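# Place blue foam block, or else cardboard box, on counter

## Task

Look for a blue foam block lying on the room's floor. If one exists, set it on the counter; if not, set the cardboard box on the counter. Nothing other than that one object may end up on the counter. The robot must not tip over or be left leaning, and the object must stay on the counter by itself, not because the robot is still holding or propping it.

## Robot and tools

ROBOT. A Hello Robot Stretch 3: a two-wheeled base (0.33 m long, 0.34 m wide), a lift that travels up a mast, and a single telescoping arm that reaches out to the robot's RIGHT side, ending in a wrist (yaw, pitch, roll) and a gripper. The base cannot strafe; to move the gripper forward or back you drive the base. Turning in place pivots about the point between the drive wheels, 0.05 m behind the front edge. With the arm pulled in and the wrist folded, a spin sweeps a 0.28 m radius; an unfolded, level gripper reaches past that.

FRAMES. Base frame: origin on the floor between the drive wheels, x ahead, y to the left, z up. hand_pose is reported in it, at the point where closed fingertips meet. Odometry frame is the base frame where the scene began; heading is positive leftward, from -3.142 to 3.142.

CAMERAS. head_camera and nav_camera ride on the head and are aimed by head_pan_rad and head_tilt_rad; wrist_camera rides on the gripper. Every normal execute_actions result carries one picture per camera, taken once the call finishes.

execute_actions(actions): a list run in sequence; an empty list just reports the state. Each action is {"robot": ..., "steps": n, "until": ...}. steps is 1 to 450 control ticks at 30 per second (default 1); {"steps": n} alone merely waits. "robot" holds one command, a list of up to 8 commands executed one after the other (items may be {"pause_s": s}, s at most 15), or {"stop": true}, which brakes everything and clears the queue. A command may contain:
- "base": exactly one of {"translate_m": d} (drive straight d metres, forward positive, |d| at most 1) or {"rotate_rad": a} (spin in place, counter-clockwise/left positive, |a| at most 3.2). Both are offsets from where the base is when that command begins.
- "joints": absolute targets by name, each a single number; unnamed joints keep their target. lift_m 0 to 1.1 (arm height on the mast, metres); arm_m 0 to 0.52 (extension, metres); wrist_yaw_rad -1.345 to 4.42 (0 along the arm, positive swings toward the front, 3.0 folds over the base); wrist_pitch_rad -1.57 to 0.451 (0 level, negative tips fingers down); wrist_roll_rad -2.911 to 2.911 (0 fingers side by side); gripper_m -0.089 to 0.179 (larger is wider; the real fingertip gap is about 0.007 m less when nearly shut and 0.025 m less when fully open, and zero below 0.007); head_pan_rad -3.953 to 1.73 (0 ahead, positive left, -1.57 looks along the arm); head_tilt_rad -1.53 to 0.419 (negative looks down).
- "contact_limits": {"arm_m": e}, the motor_effort percent (1 to 100) at which the arm halts; smaller is gentler, too small halts instantly. It holds until the next arm_m command.
Any out-of-range number or malformed action rejects the entire call and nothing runs. New commands take over immediately; a later queue discards the rest of an earlier one. Motions continue while you think.
"until" ends an action early. {"robot": {"status": "ended"}} fires when nothing reports moving and no queue runs (use steps 450 with it). Other fields compare with [op, value], e.g. "lift_m": [">", 0.3] or "base_status": ["!=", "moving"]; joint readings print to three decimals, base amounts to four. {"any": {"status": "ended"}} fires when any one motion finishes.

zoom_image(camera, region): enlarges part of a camera's last picture; region is [x0, y0, x1, y1] pixels from the top-left, no larger than 504 by 504.

finished_scene(scene): ends the given scene number and reports success; irreversible. Wait until all motion has stopped first, because anything still moving gets braked afterwards.

RESULT LINES. base_status shows progress and goal of the base motion, e.g. moving (translate_m +0.12 of +0.30). joint_goals and joint_status list each joint's target and state: moving, done (within tolerance), off_target (rested short, may still push), contact_stop (pushed into something; lift or arm then goes slack until recommanded), time_out, stopped, not_commanded, torque_fault (wrist servo off about 10 s, limp, refuses goals). measured_speeds are encoder speeds. refusals, queue and queue_left track refused goals and queue state; lines starting refused:, dropped: or replaced: explain them. on_its_own appears when the robot changed a target, a joint is slack or off, a motor strains at rest, or base_tilt drifts 3 degrees or more. lidar_m gives 12 distances in 30-degree sectors, first straight ahead then counter-clockwise, in a plane 0.17 m up. wrist_depth_mm and head_depth_mm are 7x7 median-depth grids. motor_effort is percent per motor, bracket is peak; readings are biased and noisy.

SPEED. Full base speed (0.30 m/s, 1.9 rad/s) only with lift_m under 0.30, arm_m under 0.03 and wrist_yaw_rad over 2.54; otherwise 0.10 m/s and 0.63 rad/s.

GRIPPING. Command gripper_m smaller than the object's width to grasp; to let go, open at least 0.02 beyond where the pads made contact. Readings and done do not prove a grasp; check the images. Over-squeezing triggers a stall guard that weakens the grip.

WRIST SAFETY. Fold or unfold (yaw toward 3.0) only with lift_m between 0.32 and 0.95, wrist_pitch_rad -0.4 and roll near 0; once folded, the lift may go down to 0.25. With yaw below -0.4, keep pitch at -0.5 or lower.

AVOID. Pushing the arm into something rigid with the gripper above roughly 0.45 m can topple the robot; a repeat push after a contact_stop is worse. Do not drive while the gripper holds or hooks something fixed. If the base snags (especially reversing), undo the last move in small steps; if tilted, free the gripper and drop lift_m to about 0.2. Avoid drops, slams, hard hits and forceful pushes, and loose objects may be nudged briefly by outside forces.

Each tool is called after "Request:" as name(argument=value, ...) on one line, values as JSON.

## Session

Request:
execute_actions(actions=[])

Scene clock: 0.00 s.
robot.base_odometry: x=+0.000 y=+0.000 heading=+0.000 (m, m, rad; robot's odometry frame)
robot.turned_by_wheels: +0.000 (rad since the last result)
robot.turned_by_imu: +0.000 (rad since the last result)
robot.base_tilt: forward=-1.9 right=-1.4 (deg)
robot.lidar_m: 1.52 1.54 1.52 1.67 1.49 1.47 1.16 2.25 2.22 2.46 1.40 1.39
robot.head_depth_mm: 2058 3132 3301 3343 1955 1396 1401 / 2068 2825 2924 2983 1914 1501 1501 / 2070 2526 2547 2581 1892 1632 1621 / 2094 2220 2253 2263 1855 1784 1782 / 1942 1992 2011 2045 1967 1970 1966 / 1784 1794 1822 1833 1828 1859 1890 / 1634 1645 1652 1678 1675 1695 1704
robot.base_status: not_commanded
robot.joint_positions: lift_m=+0.403 arm_m=-0.001 wrist_yaw_rad=+2.934 wrist_pitch_rad=-0.635 wrist_roll_rad=-0.007 gripper_m=+0.037 head_pan_rad=+0.004 head_tilt_rad=-0.023
robot.joint_goals: lift_m=+0.403 arm_m=-0.001 wrist_yaw_rad=+2.934 wrist_pitch_rad=-0.635 wrist_roll_rad=-0.007 gripper_m=+0.037 head_pan_rad=+0.004 head_tilt_rad=-0.023
robot.joint_status: lift_m=not_commanded arm_m=not_commanded wrist_yaw_rad=not_commanded wrist_pitch_rad=not_commanded wrist_roll_rad=not_commanded gripper_m=not_commanded head_pan_rad=not_commanded head_tilt_rad=not_commanded
robot.measured_speeds: translate_m=+0.000 rotate_rad=+0.000 lift_m=+0.000 arm_m=+0.000 wrist_yaw_rad=+0.000 wrist_pitch_rad=+0.000 wrist_roll_rad=+0.000 head_pan_rad=+0.000 head_tilt_rad=+0.000
robot: refusals=0 queue=idle queue_left=0
robot.motor_effort: left_wheel=+0 right_wheel=+1 lift_m=+35 arm_m=+0 wrist_yaw_rad=+0 wrist_pitch_rad=+4 wrist_roll_rad=+0 gripper_m=+1 head_pan_rad=+0 head_tilt_rad=+2 (%)
robot.hand_pose: x=+0.0183 y=+0.0440 z=+0.3708 quat_wxyz=(+0.289, +0.688, +0.151, +0.648) (m; robot's base frame)
robot.wrist_depth_mm: - - - - - - - / 851 - 889 931 969 - - / 729 - 760 782 806 824 835 / 635 636 664 670 686 700 712 / 559 571 - 594 608 613 618 / 506 - - 532 534 550 552 / - - - 487 480 491 498
pictures: head_camera (sideways: a quarter turn clockwise sets it upright), nav_camera (sideways: a quarter turn counterclockwise sets it upright), wrist_camera
Images, in order (width x height): head_camera 896x504, nav_camera 672x504, wrist_camera 644x364.

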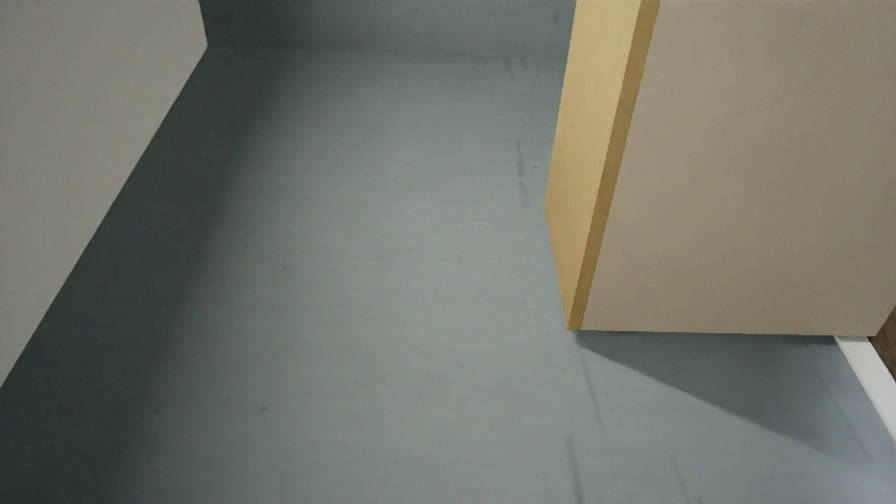

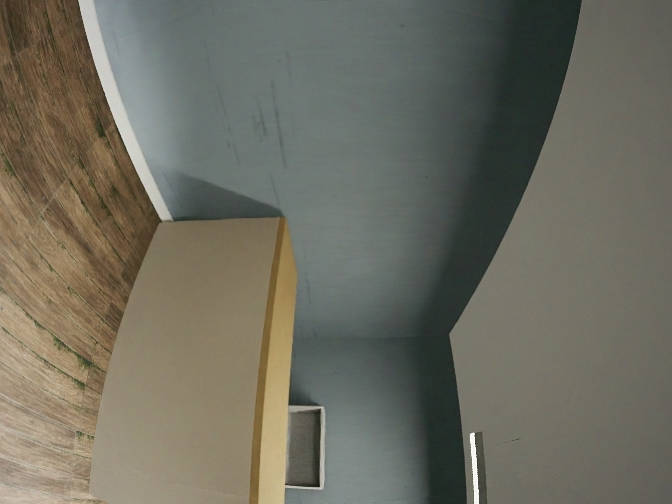

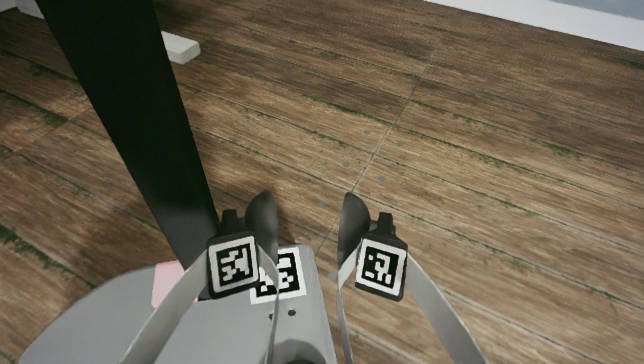

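Request:
execute_actions(actions=[{"robot":{"joints":{"head_pan_rad":-1.2,"head_tilt_rad":-0.7}},"steps":450,"until":{"robot":{"status":"ended"}}}])

Request:
execute_actions(actions=[{"robot":{"joints":{"head_pan_rad":-2.6}},"steps":450,"until":{"robot":{"status":"ended"}}}])

Request:
execute_actions(actions=[{"robot":{"joints":{"head_pan_rad":-3.9}},"steps":450,"until":{"robot":{"status":"ended"}}}])

Scene clock: 1.47 s.
robot.base_odometry: x=+0.000 y=+0.000 heading=+0.000 (m, m, rad; robot's odometry frame)
robot.turned_by_wheels: +0.000 (rad since the last result)
robot.turned_by_imu: +0.000 (rad since the last result)
robot.base_tilt: forward=-1.9 right=-1.4 (deg)
robot.lidar_m: 1.52 1.54 1.52 1.67 1.49 1.48 1.16 2.25 2.22 2.45 1.41 1.39
robot.head_depth_mm: 2775 2967 2532 1971 1627 1371 1198 / 3092 3261 2538 1999 1616 1381 1193 / 3337 3587 2568 1995 1621 1385 1196 / 3202 3407 2561 1988 1614 1379 1198 / 3035 3270 2561 2004 1633 1382 1195 / 2938 3165 2472 1781 1633 1387 1196 / 2779 1304 1436 1623 1628 1382 1199
robot.base_status: not_commanded
robot.joint_positions: lift_m=+0.403 arm_m=-0.001 wrist_yaw_rad=+2.934 wrist_pitch_rad=-0.635 wrist_roll_rad=-0.007 gripper_m=+0.037 head_pan_rad=-1.193 head_tilt_rad=-0.691
robot.joint_goals: lift_m=+0.403 arm_m=-0.001 wrist_yaw_rad=+2.934 wrist_pitch_rad=-0.635 wrist_roll_rad=-0.007 gripper_m=+0.037 head_pan_rad=-1.200 head_tilt_rad=-0.700
robot.joint_status: lift_m=not_commanded arm_m=not_commanded wrist_yaw_rad=not_commanded wrist_pitch_rad=not_commanded wrist_roll_rad=not_commanded gripper_m=not_commanded head_pan_rad=done head_tilt_rad=done
robot.measured_speeds: translate_m=+0.000 rotate_rad=+0.000 lift_m=+0.000 arm_m=+0.000 wrist_yaw_rad=+0.000 wrist_pitch_rad=+0.000 wrist_roll_rad=+0.000 head_pan_rad=+0.000 head_tilt_rad=+0.000
robot: refusals=0 queue=done queue_left=0
robot.motor_effort: left_wheel=-1(1) right_wheel=+1(1) lift_m=+35(35) arm_m=-1(0) wrist_yaw_rad=+0(1) wrist_pitch_rad=+4(4) wrist_roll_rad=+0(0) gripper_m=+1(0) head_pan_rad=-3(36) head_tilt_rad=-5(45) (%)
robot.hand_pose: x=+0.0183 y=+0.0440 z=+0.3708 quat_wxyz=(+0.289, +0.688, +0.151, +0.648) (m; robot's base frame)
robot.wrist_depth_mm: - - - - - - - / 861 - 886 924 946 - - / 733 - 762 782 795 825 838 / 644 635 664 672 680 693 722 / 560 572 - 594 609 612 626 / 508 - - 530 533 540 551 / - - - 489 483 495 497
pictures: head_camera (sideways: a quarter turn clockwise sets it upright), nav_camera (sideways: a quarter turn counterclockwise sets it upright), wrist_camera
Images, in order (width x height): head_camera 896x504, nav_camera 672x504, wrist_camera 644x364.

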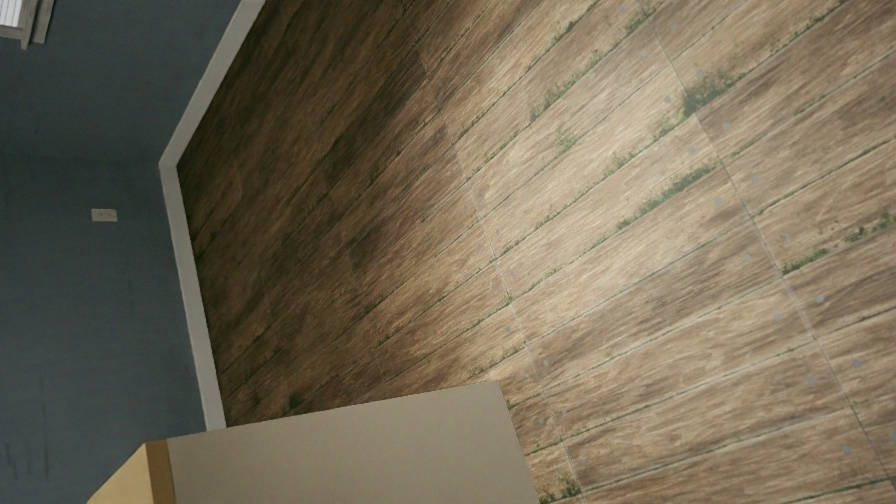

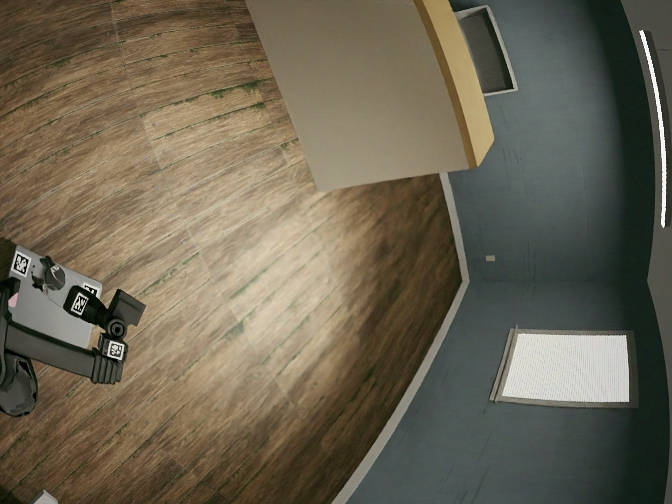

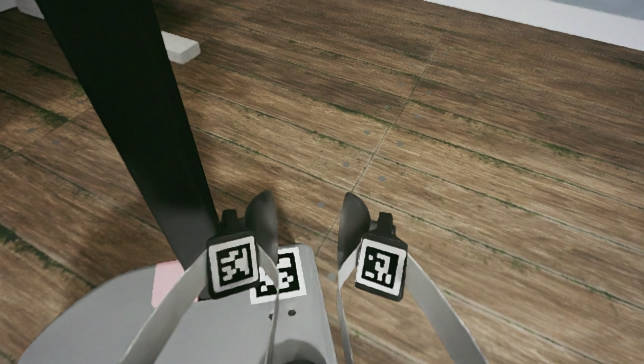

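Scene clock: 2.70 s.
robot.base_odometry: x=+0.000 y=+0.000 heading=+0.000 (m, m, rad; robot's odometry frame)
robot.turned_by_wheels: +0.000 (rad since the last result)
robot.turned_by_imu: +0.000 (rad since the last result)
robot.base_tilt: forward=-2.0 right=-1.4 (deg)
robot.lidar_m: 1.52 1.54 1.53 1.67 1.49 1.47 1.16 2.25 2.22 2.45 1.41 1.39
robot.head_depth_mm: 2172 2376 2439 1993 1634 1371 1188 / 2161 2421 2578 1983 1631 1379 1197 / 2073 2338 2488 1992 1631 1374 1195 / 2015 2271 2486 1984 1637 1377 1198 / 1963 2182 2390 2003 1635 1381 1201 / 1919 2101 2348 1997 1635 1386 1193 / 1857 2066 2289 1987 1628 1384 1206
robot.base_status: not_commanded
robot.joint_positions: lift_m=+0.403 arm_m=-0.001 wrist_yaw_rad=+2.934 wrist_pitch_rad=-0.635 wrist_roll_rad=-0.007 gripper_m=+0.037 head_pan_rad=-2.593 head_tilt_rad=-0.691
robot.joint_goals: lift_m=+0.403 arm_m=-0.001 wrist_yaw_rad=+2.934 wrist_pitch_rad=-0.635 wrist_roll_rad=-0.007 gripper_m=+0.037 head_pan_rad=-2.600 head_tilt_rad=-0.700
robot.joint_status: lift_m=not_commanded arm_m=not_commanded wrist_yaw_rad=not_commanded wrist_pitch_rad=not_commanded wrist_roll_rad=not_commanded gripper_m=not_commanded head_pan_rad=done head_tilt_rad=done
robot.measured_speeds: translate_m=+0.000 rotate_rad=+0.000 lift_m=+0.000 arm_m=+0.000 wrist_yaw_rad=+0.000 wrist_pitch_rad=+0.000 wrist_roll_rad=+0.000 head_pan_rad=+0.000 head_tilt_rad=+0.000
robot: refusals=0 queue=done queue_left=0
robot.motor_effort: left_wheel=+0(1) right_wheel=+1(1) lift_m=+35(35) arm_m=+0(0) wrist_yaw_rad=+0(0) wrist_pitch_rad=+4(4) wrist_roll_rad=+0(0) gripper_m=+0(1) head_pan_rad=-4(41) head_tilt_rad=-5(5) (%)
robot.hand_pose: x=+0.0183 y=+0.0440 z=+0.3708 quat_wxyz=(+0.289, +0.688, +0.151, +0.648) (m; robot's base frame)
robot.wrist_depth_mm: - - - - - - - / 857 - 910 932 949 - - / 734 - 766 774 791 813 840 / 628 632 670 675 683 702 708 / 561 569 - 592 605 610 623 / 502 - - 529 530 542 552 / - - - 489 482 490 493
pictures: head_camera (sideways: a quarter turn clockwise sets it upright), nav_camera (sideways: a quarter turn counterclockwise sets it upright), wrist_camera
Images, in order (width x height): head_camera 896x504, nav_camera 672x504, wrist_camera 644x364.

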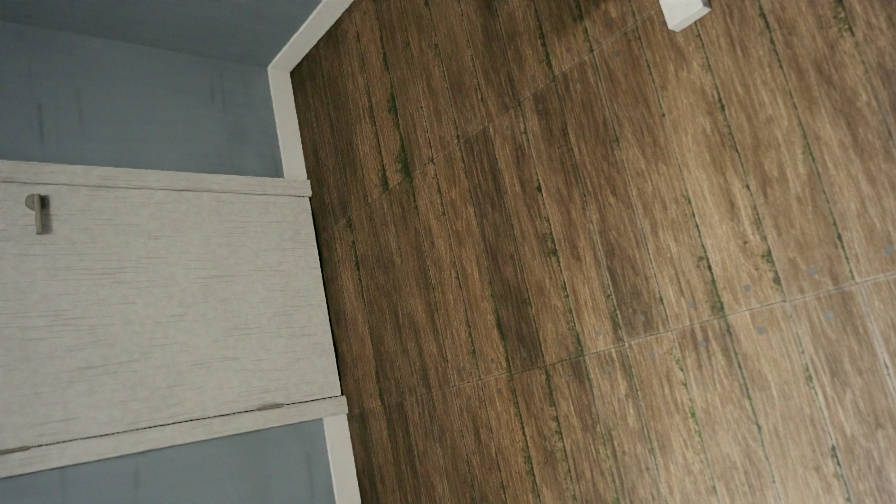

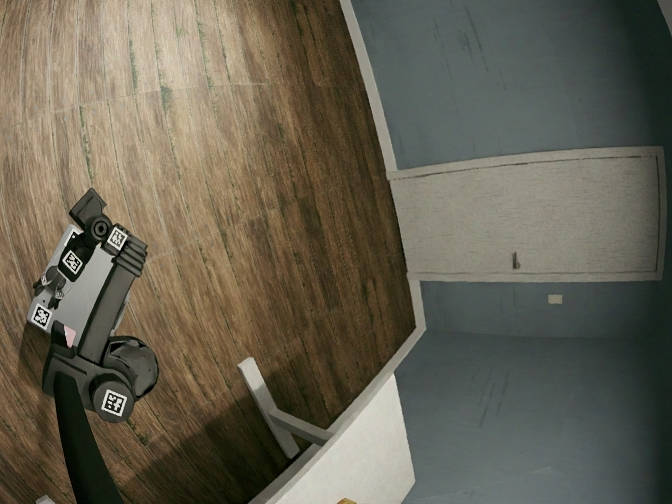

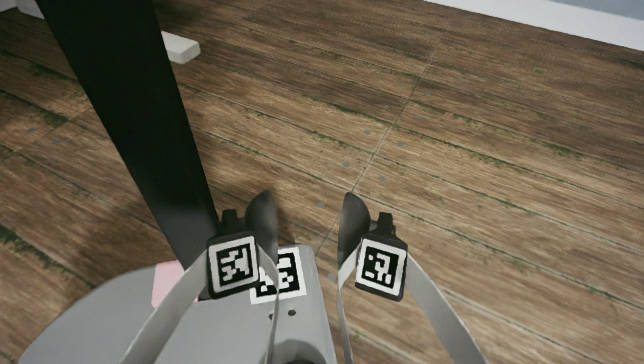

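Scene clock: 3.90 s.
robot.base_odometry: x=+0.000 y=+0.000 heading=+0.000 (m, m, rad; robot's odometry frame)
robot.turned_by_wheels: +0.000 (rad since the last result)
robot.turned_by_imu: +0.000 (rad since the last result)
robot.base_tilt: forward=-2.0 right=-1.4 (deg)
robot.lidar_m: 1.52 1.54 1.53 1.67 1.49 1.47 1.16 2.25 2.22 2.45 1.41 1.39
robot.head_depth_mm: 1269 - - - - - 1151 / 1270 1396 1132 912 - - - / 1272 1395 1139 914 1632 1376 1196 / 1261 1395 1135 915 1630 1386 1200 / 1262 1394 1138 914 1627 1380 1205 / 1257 1381 1142 918 1634 1380 1192 / 1254 1375 1140 916 1632 1387 1200
robot.base_status: not_commanded
robot.joint_positions: lift_m=+0.403 arm_m=-0.001 wrist_yaw_rad=+2.934 wrist_pitch_rad=-0.635 wrist_roll_rad=-0.007 gripper_m=+0.037 head_pan_rad=-3.893 head_tilt_rad=-0.692
robot.joint_goals: lift_m=+0.403 arm_m=-0.001 wrist_yaw_rad=+2.934 wrist_pitch_rad=-0.635 wrist_roll_rad=-0.007 gripper_m=+0.037 head_pan_rad=-3.900 head_tilt_rad=-0.700
robot.joint_status: lift_m=not_commanded arm_m=not_commanded wrist_yaw_rad=not_commanded wrist_pitch_rad=not_commanded wrist_roll_rad=not_commanded gripper_m=not_commanded head_pan_rad=done head_tilt_rad=done
robot.measured_speeds: translate_m=+0.000 rotate_rad=+0.000 lift_m=+0.000 arm_m=+0.000 wrist_yaw_rad=+0.000 wrist_pitch_rad=+0.000 wrist_roll_rad=+0.000 head_pan_rad=+0.000 head_tilt_rad=+0.000
robot: refusals=0 queue=done queue_left=0
robot.motor_effort: left_wheel=+0(1) right_wheel=+1(1) lift_m=+35(35) arm_m=+0(1) wrist_yaw_rad=+0(0) wrist_pitch_rad=+4(4) wrist_roll_rad=+0(0) gripper_m=+0(0) head_pan_rad=-2(36) head_tilt_rad=-5(5) (%)
robot.hand_pose: x=+0.0183 y=+0.0440 z=+0.3708 quat_wxyz=(+0.289, +0.688, +0.151, +0.648) (m; robot's base frame)
robot.wrist_depth_mm: - - - - - - - / 847 - 906 922 942 - - / 738 - 767 780 807 821 841 / 634 639 666 683 685 702 715 / 561 567 - 593 598 612 626 / 508 - - 528 530 544 554 / - - - 486 482 491 497
pictures: head_camera (sideways: a quarter turn clockwise sets it upright), nav_camera (sideways: a quarter turn counterclockwise sets it upright), wrist_camera
Images, in order (width x height): head_camera 896x504, nav_camera 672x504, wrist_camera 644x364.

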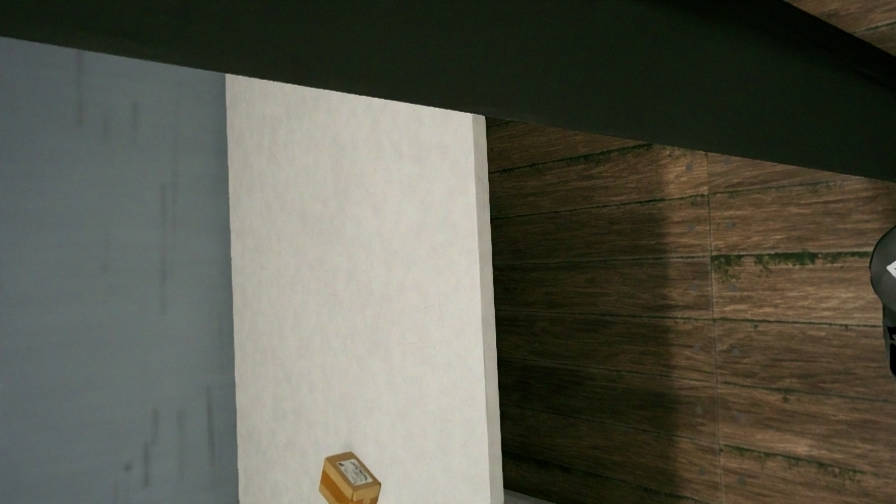

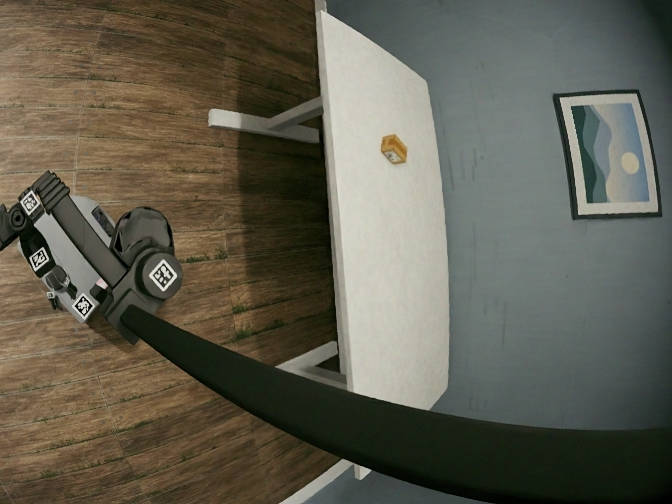

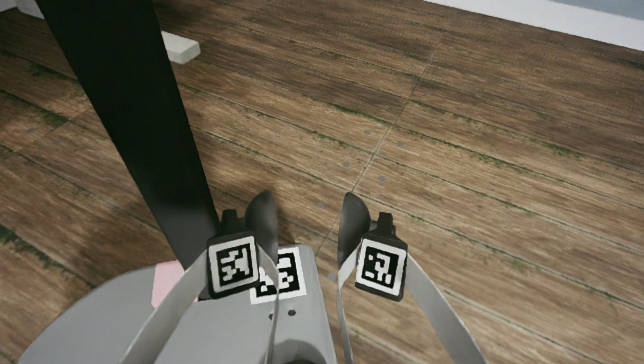

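Request:
execute_actions(actions=[{"robot":{"joints":{"head_pan_rad":0.9}},"steps":450,"until":{"robot":{"status":"ended"}}}])

Scene clock: 6.57 s.
robot.base_odometry: x=+0.000 y=+0.000 heading=+0.000 (m, m, rad; robot's odometry frame)
robot.turned_by_wheels: +0.000 (rad since the last result)
robot.turned_by_imu: +0.000 (rad since the last result)
robot.base_tilt: forward=-2.0 right=-1.4 (deg)
robot.lidar_m: 1.52 1.54 1.53 1.67 1.49 1.47 1.16 2.25 2.22 2.45 1.40 1.39
robot.head_depth_mm: 1294 1436 1627 1832 1619 1376 1191 / 1291 1450 1644 1847 1632 1373 1192 / 1293 1451 1639 1857 1624 1372 1202 / 1299 1455 1651 1872 1630 1377 1195 / 1311 1467 1660 1888 1633 1376 1198 / 1307 1468 1675 1870 1638 1377 1200 / 1318 1478 1666 1877 1644 1387 1202
robot.base_status: not_commanded
robot.joint_positions: lift_m=+0.403 arm_m=-0.001 wrist_yaw_rad=+2.934 wrist_pitch_rad=-0.635 wrist_roll_rad=-0.007 gripper_m=+0.037 head_pan_rad=+0.893 head_tilt_rad=-0.692
robot.joint_goals: lift_m=+0.403 arm_m=-0.001 wrist_yaw_rad=+2.934 wrist_pitch_rad=-0.635 wrist_roll_rad=-0.007 gripper_m=+0.037 head_pan_rad=+0.900 head_tilt_rad=-0.700
robot.joint_status: lift_m=not_commanded arm_m=not_commanded wrist_yaw_rad=not_commanded wrist_pitch_rad=not_commanded wrist_roll_rad=not_commanded gripper_m=not_commanded head_pan_rad=done head_tilt_rad=done
robot.measured_speeds: translate_m=+0.000 rotate_rad=+0.000 lift_m=+0.000 arm_m=+0.000 wrist_yaw_rad=+0.000 wrist_pitch_rad=+0.000 wrist_roll_rad=+0.000 head_pan_rad=+0.000 head_tilt_rad=+0.000
robot: refusals=0 queue=done queue_left=0
robot.motor_effort: left_wheel=-1(0) right_wheel=+0(1) lift_m=+35(35) arm_m=+0(1) wrist_yaw_rad=+0(0) wrist_pitch_rad=+4(4) wrist_roll_rad=+0(0) gripper_m=+0(0) head_pan_rad=+3(37) head_tilt_rad=-5(5) (%)
robot.hand_pose: x=+0.0183 y=+0.0440 z=+0.3708 quat_wxyz=(+0.289, +0.688, +0.151, +0.648) (m; robot's base frame)
robot.wrist_depth_mm: - - - - - - - / 851 - 895 930 953 - - / 729 - 775 775 800 816 835 / 635 637 667 682 688 705 719 / 556 570 - 592 607 615 624 / 509 - - 528 537 544 554 / - - - 488 481 490 496
pictures: head_camera (sideways: a quarter turn clockwise sets it upright), nav_camera (sideways: a quarter turn counterclockwise sets it upright), wrist_camera
Images, in order (width x height): head_camera 896x504, nav_camera 672x504, wrist_camera 644x364.

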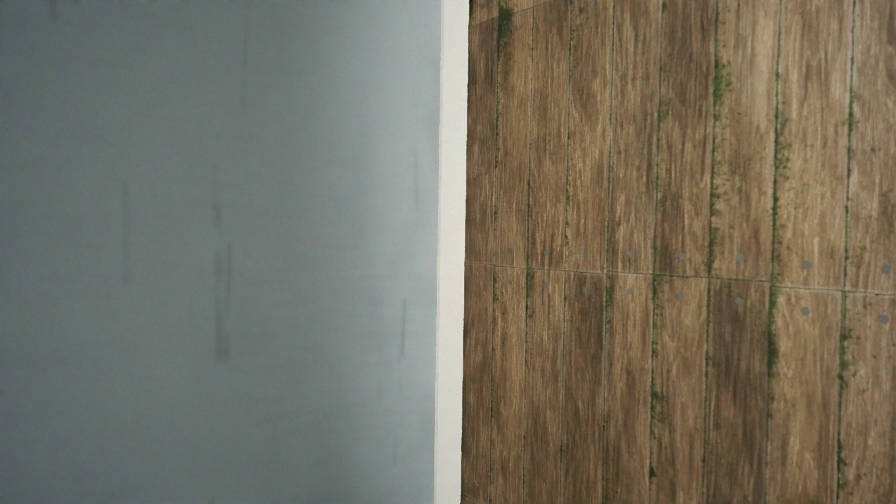

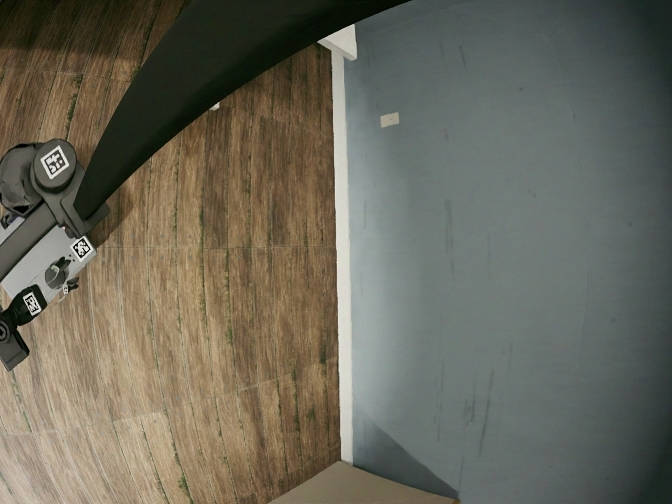

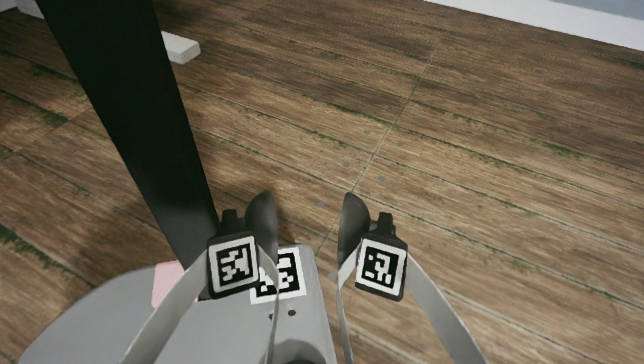

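Request:
execute_actions(actions=[{"robot":[{"joints":{"lift_m":0.28,"head_pan_rad":1.3,"head_tilt_rad":-0.6}},{"base":{"rotate_rad":-1.15}},{"base":{"translate_m":1.0}},{"base":{"translate_m":0.7}}],"steps":450,"until":{"robot":{"status":"ended"}}}])

Scene clock: 20.13 s.
robot.base_odometry: x=+0.695 y=-1.552 heading=-1.150 (m, m, rad; robot's odometry frame)
robot.turned_by_wheels: -1.150 (rad since the last result)
robot.turned_by_imu: -1.143 (rad since the last result)
robot.base_tilt: forward=-1.9 right=-1.4 (deg)
robot.lidar_m: 1.83 1.79 0.62 0.47 0.47 2.42 2.88 2.50 1.99 1.50 1.47 1.54
robot.head_depth_mm: 1729 1842 1906 2041 1760 1463 1246 / 1907 2006 2119 2122 1764 1459 1246 / 2052 2010 2264 2145 1763 1454 1248 / 2360 2582 2751 716 789 928 1124 / 2424 2628 2726 667 702 808 956 / 2245 2454 910 666 630 717 829 / 2080 2265 912 668 580 644 732
robot.base_status: done (translate_m +0.7000 of +0.7000)
robot.joint_positions: lift_m=+0.281 arm_m=-0.001 wrist_yaw_rad=+2.934 wrist_pitch_rad=-0.635 wrist_roll_rad=-0.007 gripper_m=+0.037 head_pan_rad=+1.293 head_tilt_rad=-0.606
robot.joint_goals: lift_m=+0.280 arm_m=-0.001 wrist_yaw_rad=+2.934 wrist_pitch_rad=-0.635 wrist_roll_rad=-0.007 gripper_m=+0.037 head_pan_rad=+1.300 head_tilt_rad=-0.600
robot.joint_status: lift_m=done arm_m=not_commanded wrist_yaw_rad=not_commanded wrist_pitch_rad=not_commanded wrist_roll_rad=not_commanded gripper_m=not_commanded head_pan_rad=done head_tilt_rad=done
robot.measured_speeds: translate_m=+0.000 rotate_rad=+0.000 lift_m=+0.000 arm_m=+0.000 wrist_yaw_rad=+0.000 wrist_pitch_rad=+0.000 wrist_roll_rad=+0.000 head_pan_rad=+0.000 head_tilt_rad=+0.000
robot: refusals=0 queue=done queue_left=0
robot.motor_effort: left_wheel=+2(14) right_wheel=-1(6) lift_m=+16(36) arm_m=+0(0) wrist_yaw_rad=+0(0) wrist_pitch_rad=+4(4) wrist_roll_rad=-1(0) gripper_m=+2(0) head_pan_rad=+4(26) head_tilt_rad=+3(17) (%)
robot.hand_pose: x=+0.0183 y=+0.0440 z=+0.2479 quat_wxyz=(+0.289, +0.688, +0.151, +0.648) (m; robot's base frame)
robot.wrist_depth_mm: 372 463 519 643 908 952 978 / 407 - 571 683 726 755 764 / 447 - 581 598 614 626 643 / 487 492 517 534 523 533 547 / - - - - 463 469 477 / - - - - 407 414 422 / - - - - 369 375 378
pictures: head_camera (sideways: a quarter turn clockwise sets it upright), nav_camera (sideways: a quarter turn counterclockwise sets it upright), wrist_camera
Images, in order (width x height): head_camera 896x504, nav_camera 672x504, wrist_camera 644x364.

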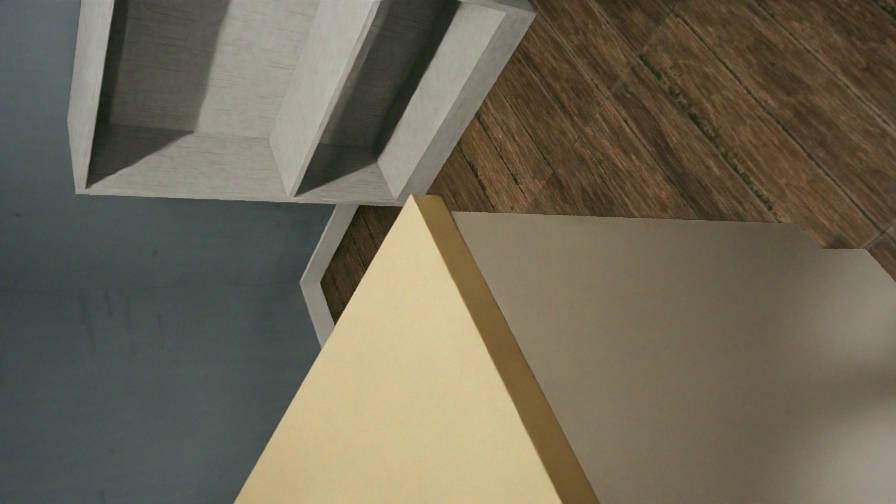

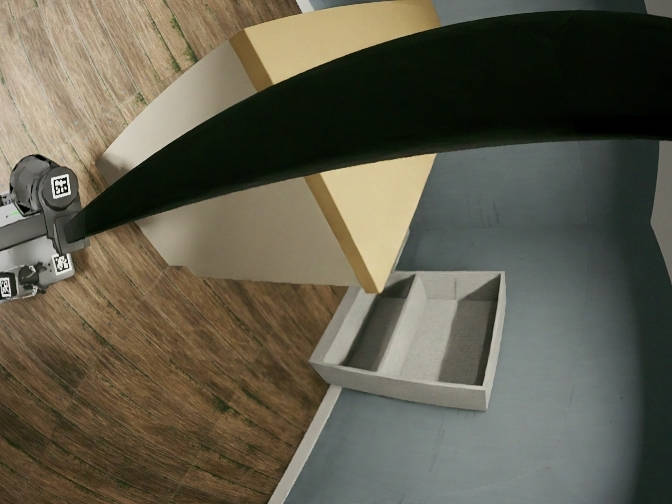

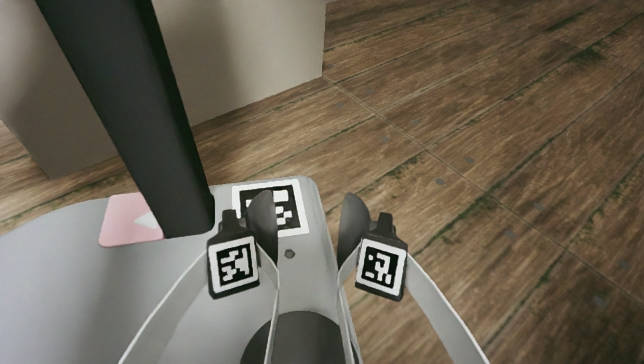

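Need to go further.

Request:
execute_actions(actions=[{"robot":[{"base":{"rotate_rad":0.43}},{"base":{"translate_m":0.75},"joints":{"head_pan_rad":1.4}}],"steps":450,"until":{"robot":{"status":"ended"}}}])

Request:
execute_actions(actions=[{"robot":{"joints":{"head_pan_rad":-2.9,"head_tilt_rad":-0.4}},"steps":450,"until":{"robot":{"status":"ended"}}}])

Scene clock: 26.03 s.
robot.base_odometry: x=+1.258 y=-2.046 heading=-0.720 (m, m, rad; robot's odometry frame)
robot.turned_by_wheels: +0.430 (rad since the last result)
robot.turned_by_imu: +0.430 (rad since the last result)
robot.base_tilt: forward=-2.0 right=-1.4 (deg)
robot.lidar_m: 1.04 1.05 1.00 1.33 0.60 0.67 3.26 2.13 1.51 1.43 1.48 1.10
robot.head_depth_mm: 1983 1531 1648 1842 1670 1457 1243 / 2094 2288 2549 2155 1774 1461 1245 / 2042 2262 2534 2235 1777 1462 1248 / 2022 2224 2485 2234 1774 1457 1249 / 2003 2177 2447 2238 1763 1469 1249 / 1957 2150 2357 2230 1776 1467 1246 / 1935 2049 1996 1744 1610 1388 1240
robot.base_status: done (translate_m +0.7500 of +0.7500)
robot.joint_positions: lift_m=+0.281 arm_m=-0.001 wrist_yaw_rad=+2.934 wrist_pitch_rad=-0.635 wrist_roll_rad=-0.007 gripper_m=+0.037 head_pan_rad=+1.393 head_tilt_rad=-0.605
robot.joint_goals: lift_m=+0.280 arm_m=-0.001 wrist_yaw_rad=+2.934 wrist_pitch_rad=-0.635 wrist_roll_rad=-0.007 gripper_m=+0.037 head_pan_rad=+1.400 head_tilt_rad=-0.600
robot.joint_status: lift_m=done arm_m=not_commanded wrist_yaw_rad=not_commanded wrist_pitch_rad=not_commanded wrist_roll_rad=not_commanded gripper_m=not_commanded head_pan_rad=done head_tilt_rad=done
robot.measured_speeds: translate_m=+0.000 rotate_rad=+0.000 lift_m=+0.000 arm_m=+0.000 wrist_yaw_rad=+0.000 wrist_pitch_rad=+0.000 wrist_roll_rad=+0.000 head_pan_rad=+0.000 head_tilt_rad=+0.000
robot: refusals=0 queue=done queue_left=0
robot.motor_effort: left_wheel=-4(12) right_wheel=+3(8) lift_m=+16(16) arm_m=+0(0) wrist_yaw_rad=+0(0) wrist_pitch_rad=+4(4) wrist_roll_rad=+0(0) gripper_m=+0(0) head_pan_rad=+4(11) head_tilt_rad=+3(3) (%)
robot.hand_pose: x=+0.0183 y=+0.0440 z=+0.2479 quat_wxyz=(+0.289, +0.688, +0.151, +0.648) (m; robot's base frame)
robot.wrist_depth_mm: 506 830 837 874 909 892 904 / 586 - 686 705 729 745 772 / 544 - 587 591 612 627 639 / 487 488 524 527 525 531 548 / - - - - 460 470 476 / - - - - 409 417 426 / - - - - 369 374 376
pictures: head_camera (sideways: a quarter turn clockwise sets it upright), nav_camera (sideways: a quarter turn counterclockwise sets it upright), wrist_camera
Images, in order (width x height): head_camera 896x504, nav_camera 672x504, wrist_camera 644x364.

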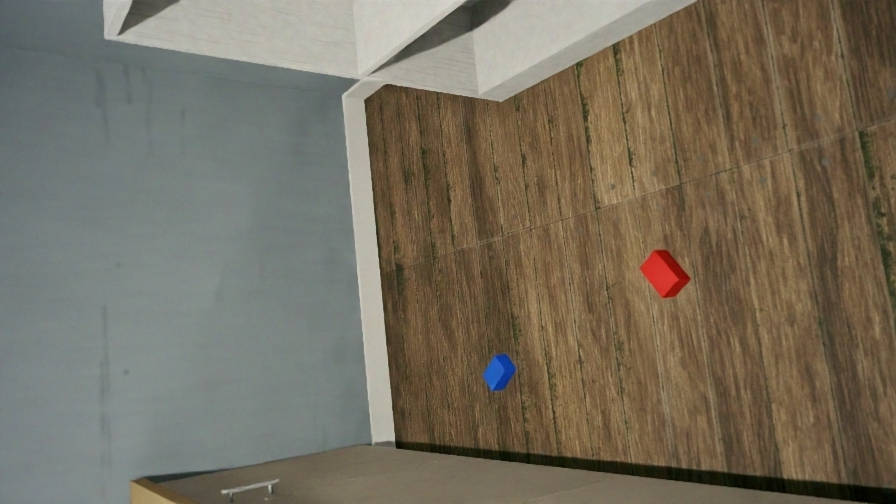

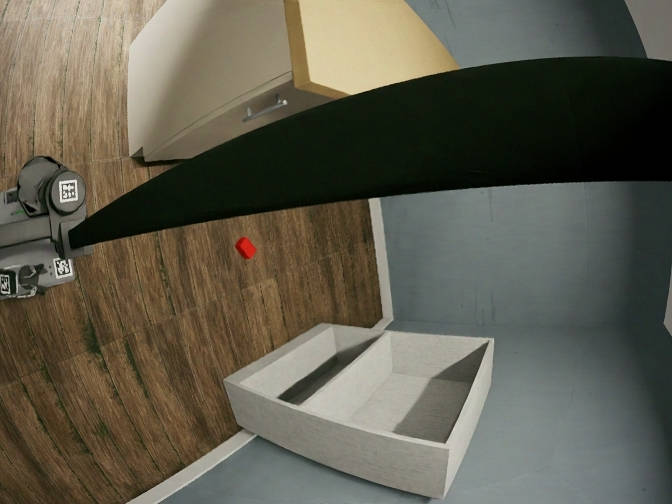

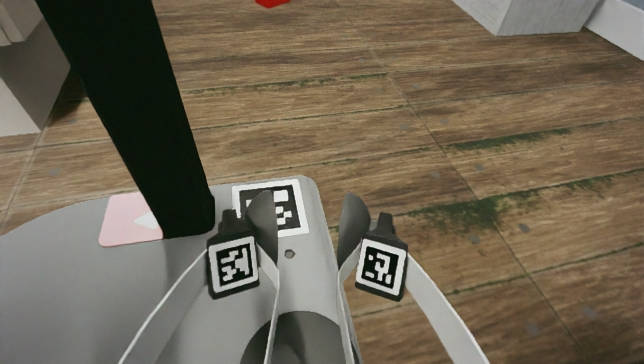

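Scene clock: 28.40 s.
robot.base_odometry: x=+1.258 y=-2.046 heading=-0.720 (m, m, rad; robot's odometry frame)
robot.turned_by_wheels: +0.000 (rad since the last result)
robot.turned_by_imu: +0.000 (rad since the last result)
robot.base_tilt: forward=-1.9 right=-1.3 (deg)
robot.lidar_m: 1.04 1.05 1.00 1.33 0.60 0.67 3.25 2.13 1.51 1.43 1.47 1.10
robot.head_depth_mm: 3101 3219 3456 3210 2244 1754 1418 / 3144 3342 3587 3183 2251 1739 1411 / 3239 3425 3759 3212 2242 1745 1412 / 3321 3525 3800 3187 2236 1748 1415 / 3334 3578 3806 3201 2243 1729 1410 / 2836 2975 3110 2985 2234 1733 1411 / 2351 2421 2565 2665 2241 1733 1410
robot.base_status: done (translate_m +0.7500 of +0.7500)
robot.joint_positions: lift_m=+0.281 arm_m=-0.001 wrist_yaw_rad=+2.934 wrist_pitch_rad=-0.635 wrist_roll_rad=-0.007 gripper_m=+0.037 head_pan_rad=-2.893 head_tilt_rad=-0.409
robot.joint_goals: lift_m=+0.280 arm_m=-0.001 wrist_yaw_rad=+2.934 wrist_pitch_rad=-0.635 wrist_roll_rad=-0.007 gripper_m=+0.037 head_pan_rad=-2.900 head_tilt_rad=-0.400
robot.joint_status: lift_m=done arm_m=not_commanded wrist_yaw_rad=not_commanded wrist_pitch_rad=not_commanded wrist_roll_rad=not_commanded gripper_m=not_commanded head_pan_rad=done head_tilt_rad=done
robot.measured_speeds: translate_m=+0.000 rotate_rad=+0.000 lift_m=+0.000 arm_m=+0.000 wrist_yaw_rad=+0.000 wrist_pitch_rad=+0.000 wrist_roll_rad=+0.000 head_pan_rad=+0.000 head_tilt_rad=+0.000
robot: refusals=0 queue=done queue_left=0
robot.motor_effort: left_wheel=-3(4) right_wheel=+3(2) lift_m=+16(16) arm_m=+0(0) wrist_yaw_rad=+0(1) wrist_pitch_rad=+4(4) wrist_roll_rad=+0(0) gripper_m=+0(1) head_pan_rad=-2(38) head_tilt_rad=+5(24) (%)
robot.hand_pose: x=+0.0183 y=+0.0440 z=+0.2479 quat_wxyz=(+0.289, +0.688, +0.151, +0.648) (m; robot's base frame)
robot.wrist_depth_mm: 509 838 847 876 905 888 887 / 594 - 689 713 728 750 771 / 546 - 583 595 602 620 639 / 488 491 523 527 528 533 547 / - - - - 462 466 473 / - - - - 406 419 424 / - - - - 369 376 379
pictures: head_camera (sideways: a quarter turn clockwise sets it upright), nav_camera (sideways: a quarter turn counterclockwise sets it upright), wrist_camera
Images, in order (width x height): head_camera 896x504, nav_camera 672x504, wrist_camera 644x364.

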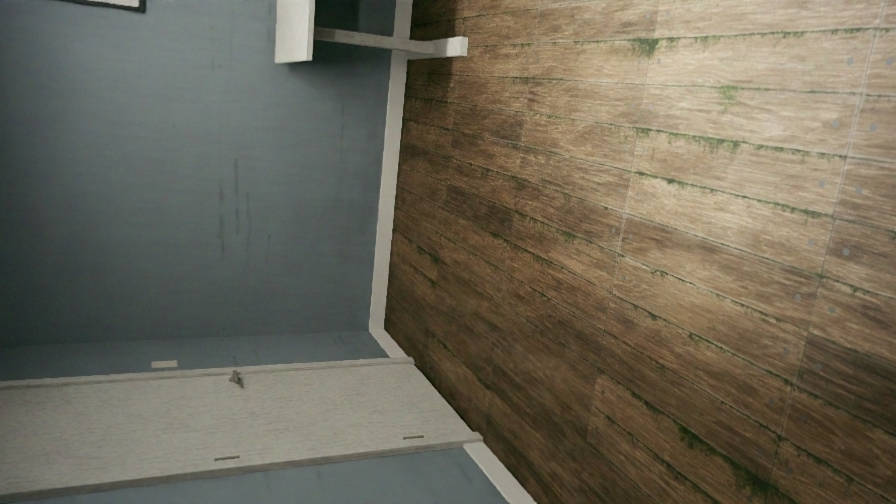

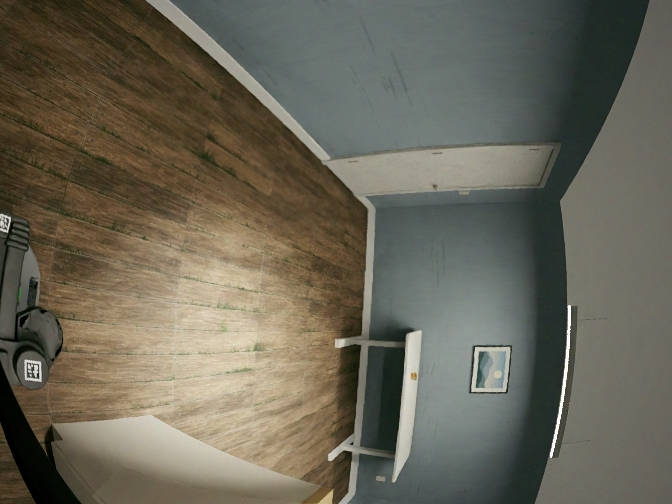

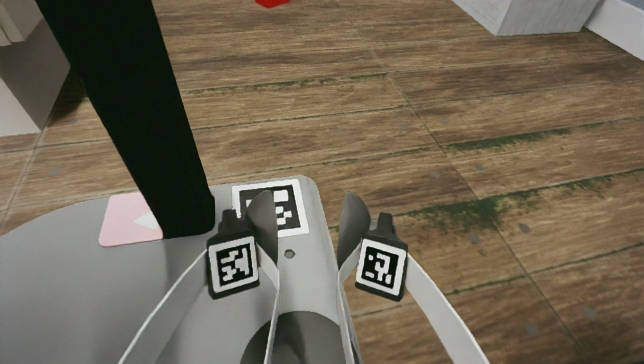

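Request:
execute_actions(actions=[{"robot":[{"base":{"translate_m":0.43},"joints":{"head_pan_rad":-2.8,"head_tilt_rad":-0.9}},{"base":{"rotate_rad":-1.571}},{"base":{"translate_m":-0.6}}],"steps":450,"until":{"robot":{"status":"ended"}}}])

Scene clock: 37.90 s.
robot.base_odometry: x=+1.977 y=-1.879 heading=-2.291 (m, m, rad; robot's odometry frame)
robot.turned_by_wheels: -1.571 (rad since the last result)
robot.turned_by_imu: -1.565 (rad since the last result)
robot.base_tilt: forward=-1.9 right=-1.4 (deg)
robot.lidar_m: 2.02 0.88 0.62 0.59 0.45 0.72 0.95 1.08 0.77 0.73 2.99 2.12
robot.head_depth_mm: 1564 1774 1896 1604 1416 1254 1141 / 1597 1837 1901 1624 1408 1258 - / 1640 1903 1900 1614 1411 1257 1179 / 1707 1974 1910 1636 1418 1259 1159 / 1558 1732 1882 1644 1422 1258 1165 / 1291 1394 1548 1635 1427 1266 1130 / 1097 1179 1266 1387 1428 1257 1130
robot.base_status: done (translate_m -0.6000 of -0.6000)
robot.joint_positions: lift_m=+0.281 arm_m=-0.001 wrist_yaw_rad=+2.934 wrist_pitch_rad=-0.635 wrist_roll_rad=-0.007 gripper_m=+0.037 head_pan_rad=-2.806 head_tilt_rad=-0.890
robot.joint_goals: lift_m=+0.280 arm_m=-0.001 wrist_yaw_rad=+2.934 wrist_pitch_rad=-0.635 wrist_roll_rad=-0.007 gripper_m=+0.037 head_pan_rad=-2.800 head_tilt_rad=-0.900
robot.joint_status: lift_m=done arm_m=not_commanded wrist_yaw_rad=not_commanded wrist_pitch_rad=not_commanded wrist_roll_rad=not_commanded gripper_m=not_commanded head_pan_rad=done head_tilt_rad=done
robot.measured_speeds: translate_m=+0.000 rotate_rad=+0.000 lift_m=+0.000 arm_m=+0.000 wrist_yaw_rad=+0.000 wrist_pitch_rad=+0.000 wrist_roll_rad=+0.000 head_pan_rad=+0.000 head_tilt_rad=+0.000
robot: refusals=0 queue=done queue_left=0
robot.motor_effort: left_wheel=+3(15) right_wheel=-1(6) lift_m=+16(16) arm_m=+0(1) wrist_yaw_rad=+0(0) wrist_pitch_rad=+4(4) wrist_roll_rad=+0(0) gripper_m=+0(0) head_pan_rad=+3(12) head_tilt_rad=-6(40) (%)
robot.hand_pose: x=+0.0183 y=+0.0440 z=+0.2479 quat_wxyz=(+0.289, +0.688, +0.151, +0.648) (m; robot's base frame)
robot.wrist_depth_mm: 259 574 600 633 680 731 779 / 471 - 647 672 722 749 780 / 417 - 592 597 602 628 635 / 371 376 520 528 522 532 544 / - - - - 463 467 473 / - - - - 404 413 424 / - - - - 370 374 376
pictures: head_camera (sideways: a quarter turn clockwise sets it upright), nav_camera (sideways: a quarter turn counterclockwise sets it upright), wrist_camera
Images, in order (width x height): head_camera 896x504, nav_camera 672x504, wrist_camera 644x364.

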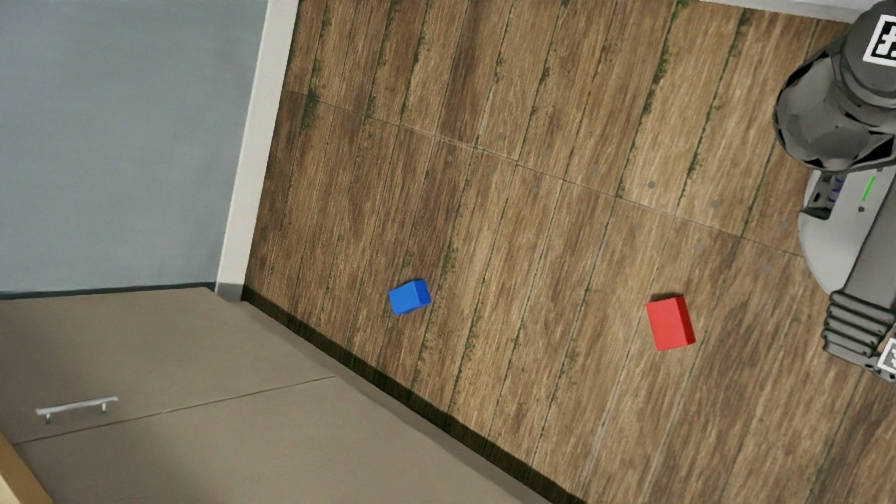

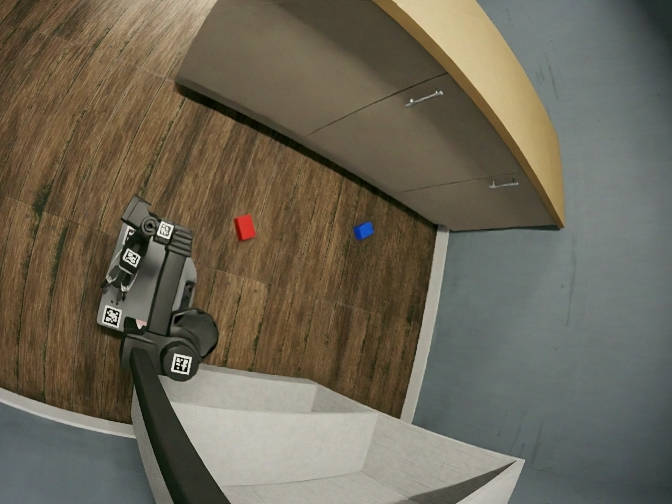

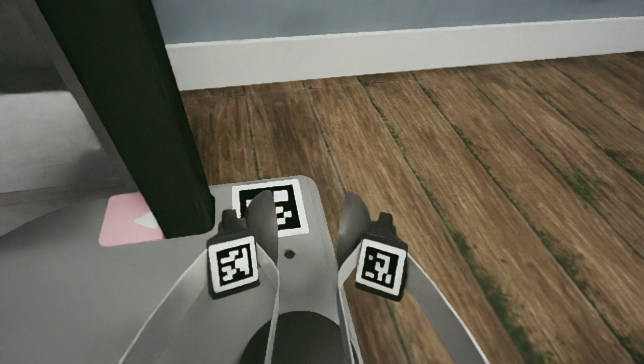

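Request:
execute_actions(actions=[{"robot":[{"base":{"translate_m":-0.45},"joints":{"head_pan_rad":-2.2,"head_tilt_rad":-1.3}}],"steps":450,"until":{"robot":{"status":"ended"}}}])

Scene clock: 41.77 s.
robot.base_odometry: x=+2.274 y=-1.540 heading=-2.291 (m, m, rad; robot's odometry frame)
robot.turned_by_wheels: +0.000 (rad since the last result)
robot.turned_by_imu: -0.002 (rad since the last result)
robot.base_tilt: forward=-2.0 right=-1.4 (deg)
robot.lidar_m: 2.46 0.38 0.41 0.51 0.52 0.53 1.31 1.12 0.79 0.75 0.78 2.58
robot.head_depth_mm: 1508 1448 1368 1292 1245 - 683 / 1338 1453 1374 1299 1253 - 1027 / 1202 1462 1381 1305 - - 1051 / 1084 1422 1384 1309 - 1179 1129 / 990 1226 1394 1313 1234 1186 1132 / 912 1113 1386 1329 1253 1190 1141 / 846 1014 1366 1324 1257 1190 1139
robot.base_status: done (translate_m -0.4500 of -0.4500)
robot.joint_positions: lift_m=+0.281 arm_m=-0.001 wrist_yaw_rad=+2.934 wrist_pitch_rad=-0.635 wrist_roll_rad=-0.007 gripper_m=+0.037 head_pan_rad=-2.207 head_tilt_rad=-1.285
robot.joint_goals: lift_m=+0.280 arm_m=-0.001 wrist_yaw_rad=+2.934 wrist_pitch_rad=-0.635 wrist_roll_rad=-0.007 gripper_m=+0.037 head_pan_rad=-2.200 head_tilt_rad=-1.300
robot.joint_status: lift_m=done arm_m=not_commanded wrist_yaw_rad=not_commanded wrist_pitch_rad=not_commanded wrist_roll_rad=not_commanded gripper_m=not_commanded head_pan_rad=done head_tilt_rad=done
robot.measured_speeds: translate_m=+0.000 rotate_rad=+0.000 lift_m=+0.000 arm_m=+0.000 wrist_yaw_rad=+0.000 wrist_pitch_rad=+0.000 wrist_roll_rad=+0.000 head_pan_rad=+0.000 head_tilt_rad=+0.000
robot: refusals=0 queue=done queue_left=0
robot.motor_effort: left_wheel=+3(8) right_wheel=-2(7) lift_m=+16(16) arm_m=-1(1) wrist_yaw_rad=+0(0) wrist_pitch_rad=+4(4) wrist_roll_rad=+0(0) gripper_m=+0(1) head_pan_rad=+2(29) head_tilt_rad=-9(37) (%)
robot.hand_pose: x=+0.0183 y=+0.0440 z=+0.2479 quat_wxyz=(+0.289, +0.688, +0.151, +0.648) (m; robot's base frame)
robot.wrist_depth_mm: 464 497 516 554 554 375 756 / 485 - 513 533 521 427 770 / 416 - 435 448 454 587 644 / 367 377 397 435 488 529 546 / - - - - 468 468 476 / - - - - 409 414 421 / - - - - 366 378 378
pictures: head_camera (sideways: a quarter turn clockwise sets it upright), nav_camera (sideways: a quarter turn counterclockwise sets it upright), wrist_camera
Images, in order (width x height): head_camera 896x504, nav_camera 672x504, wrist_camera 644x364.

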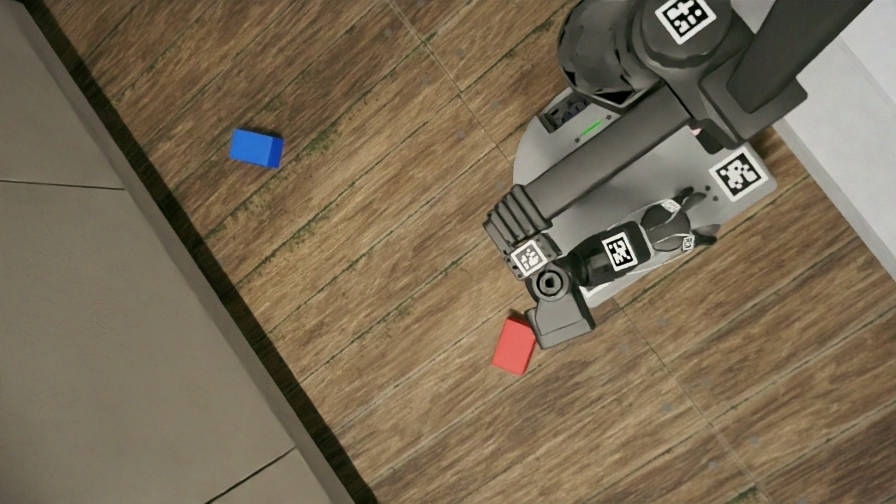

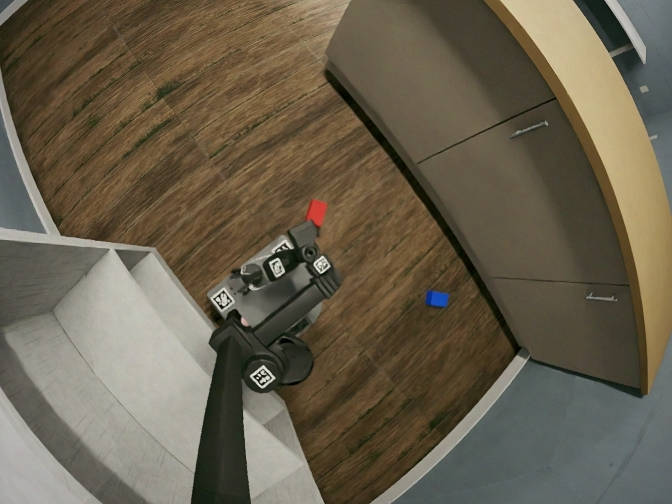

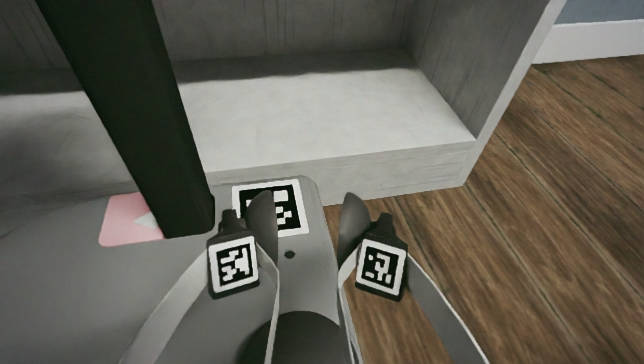

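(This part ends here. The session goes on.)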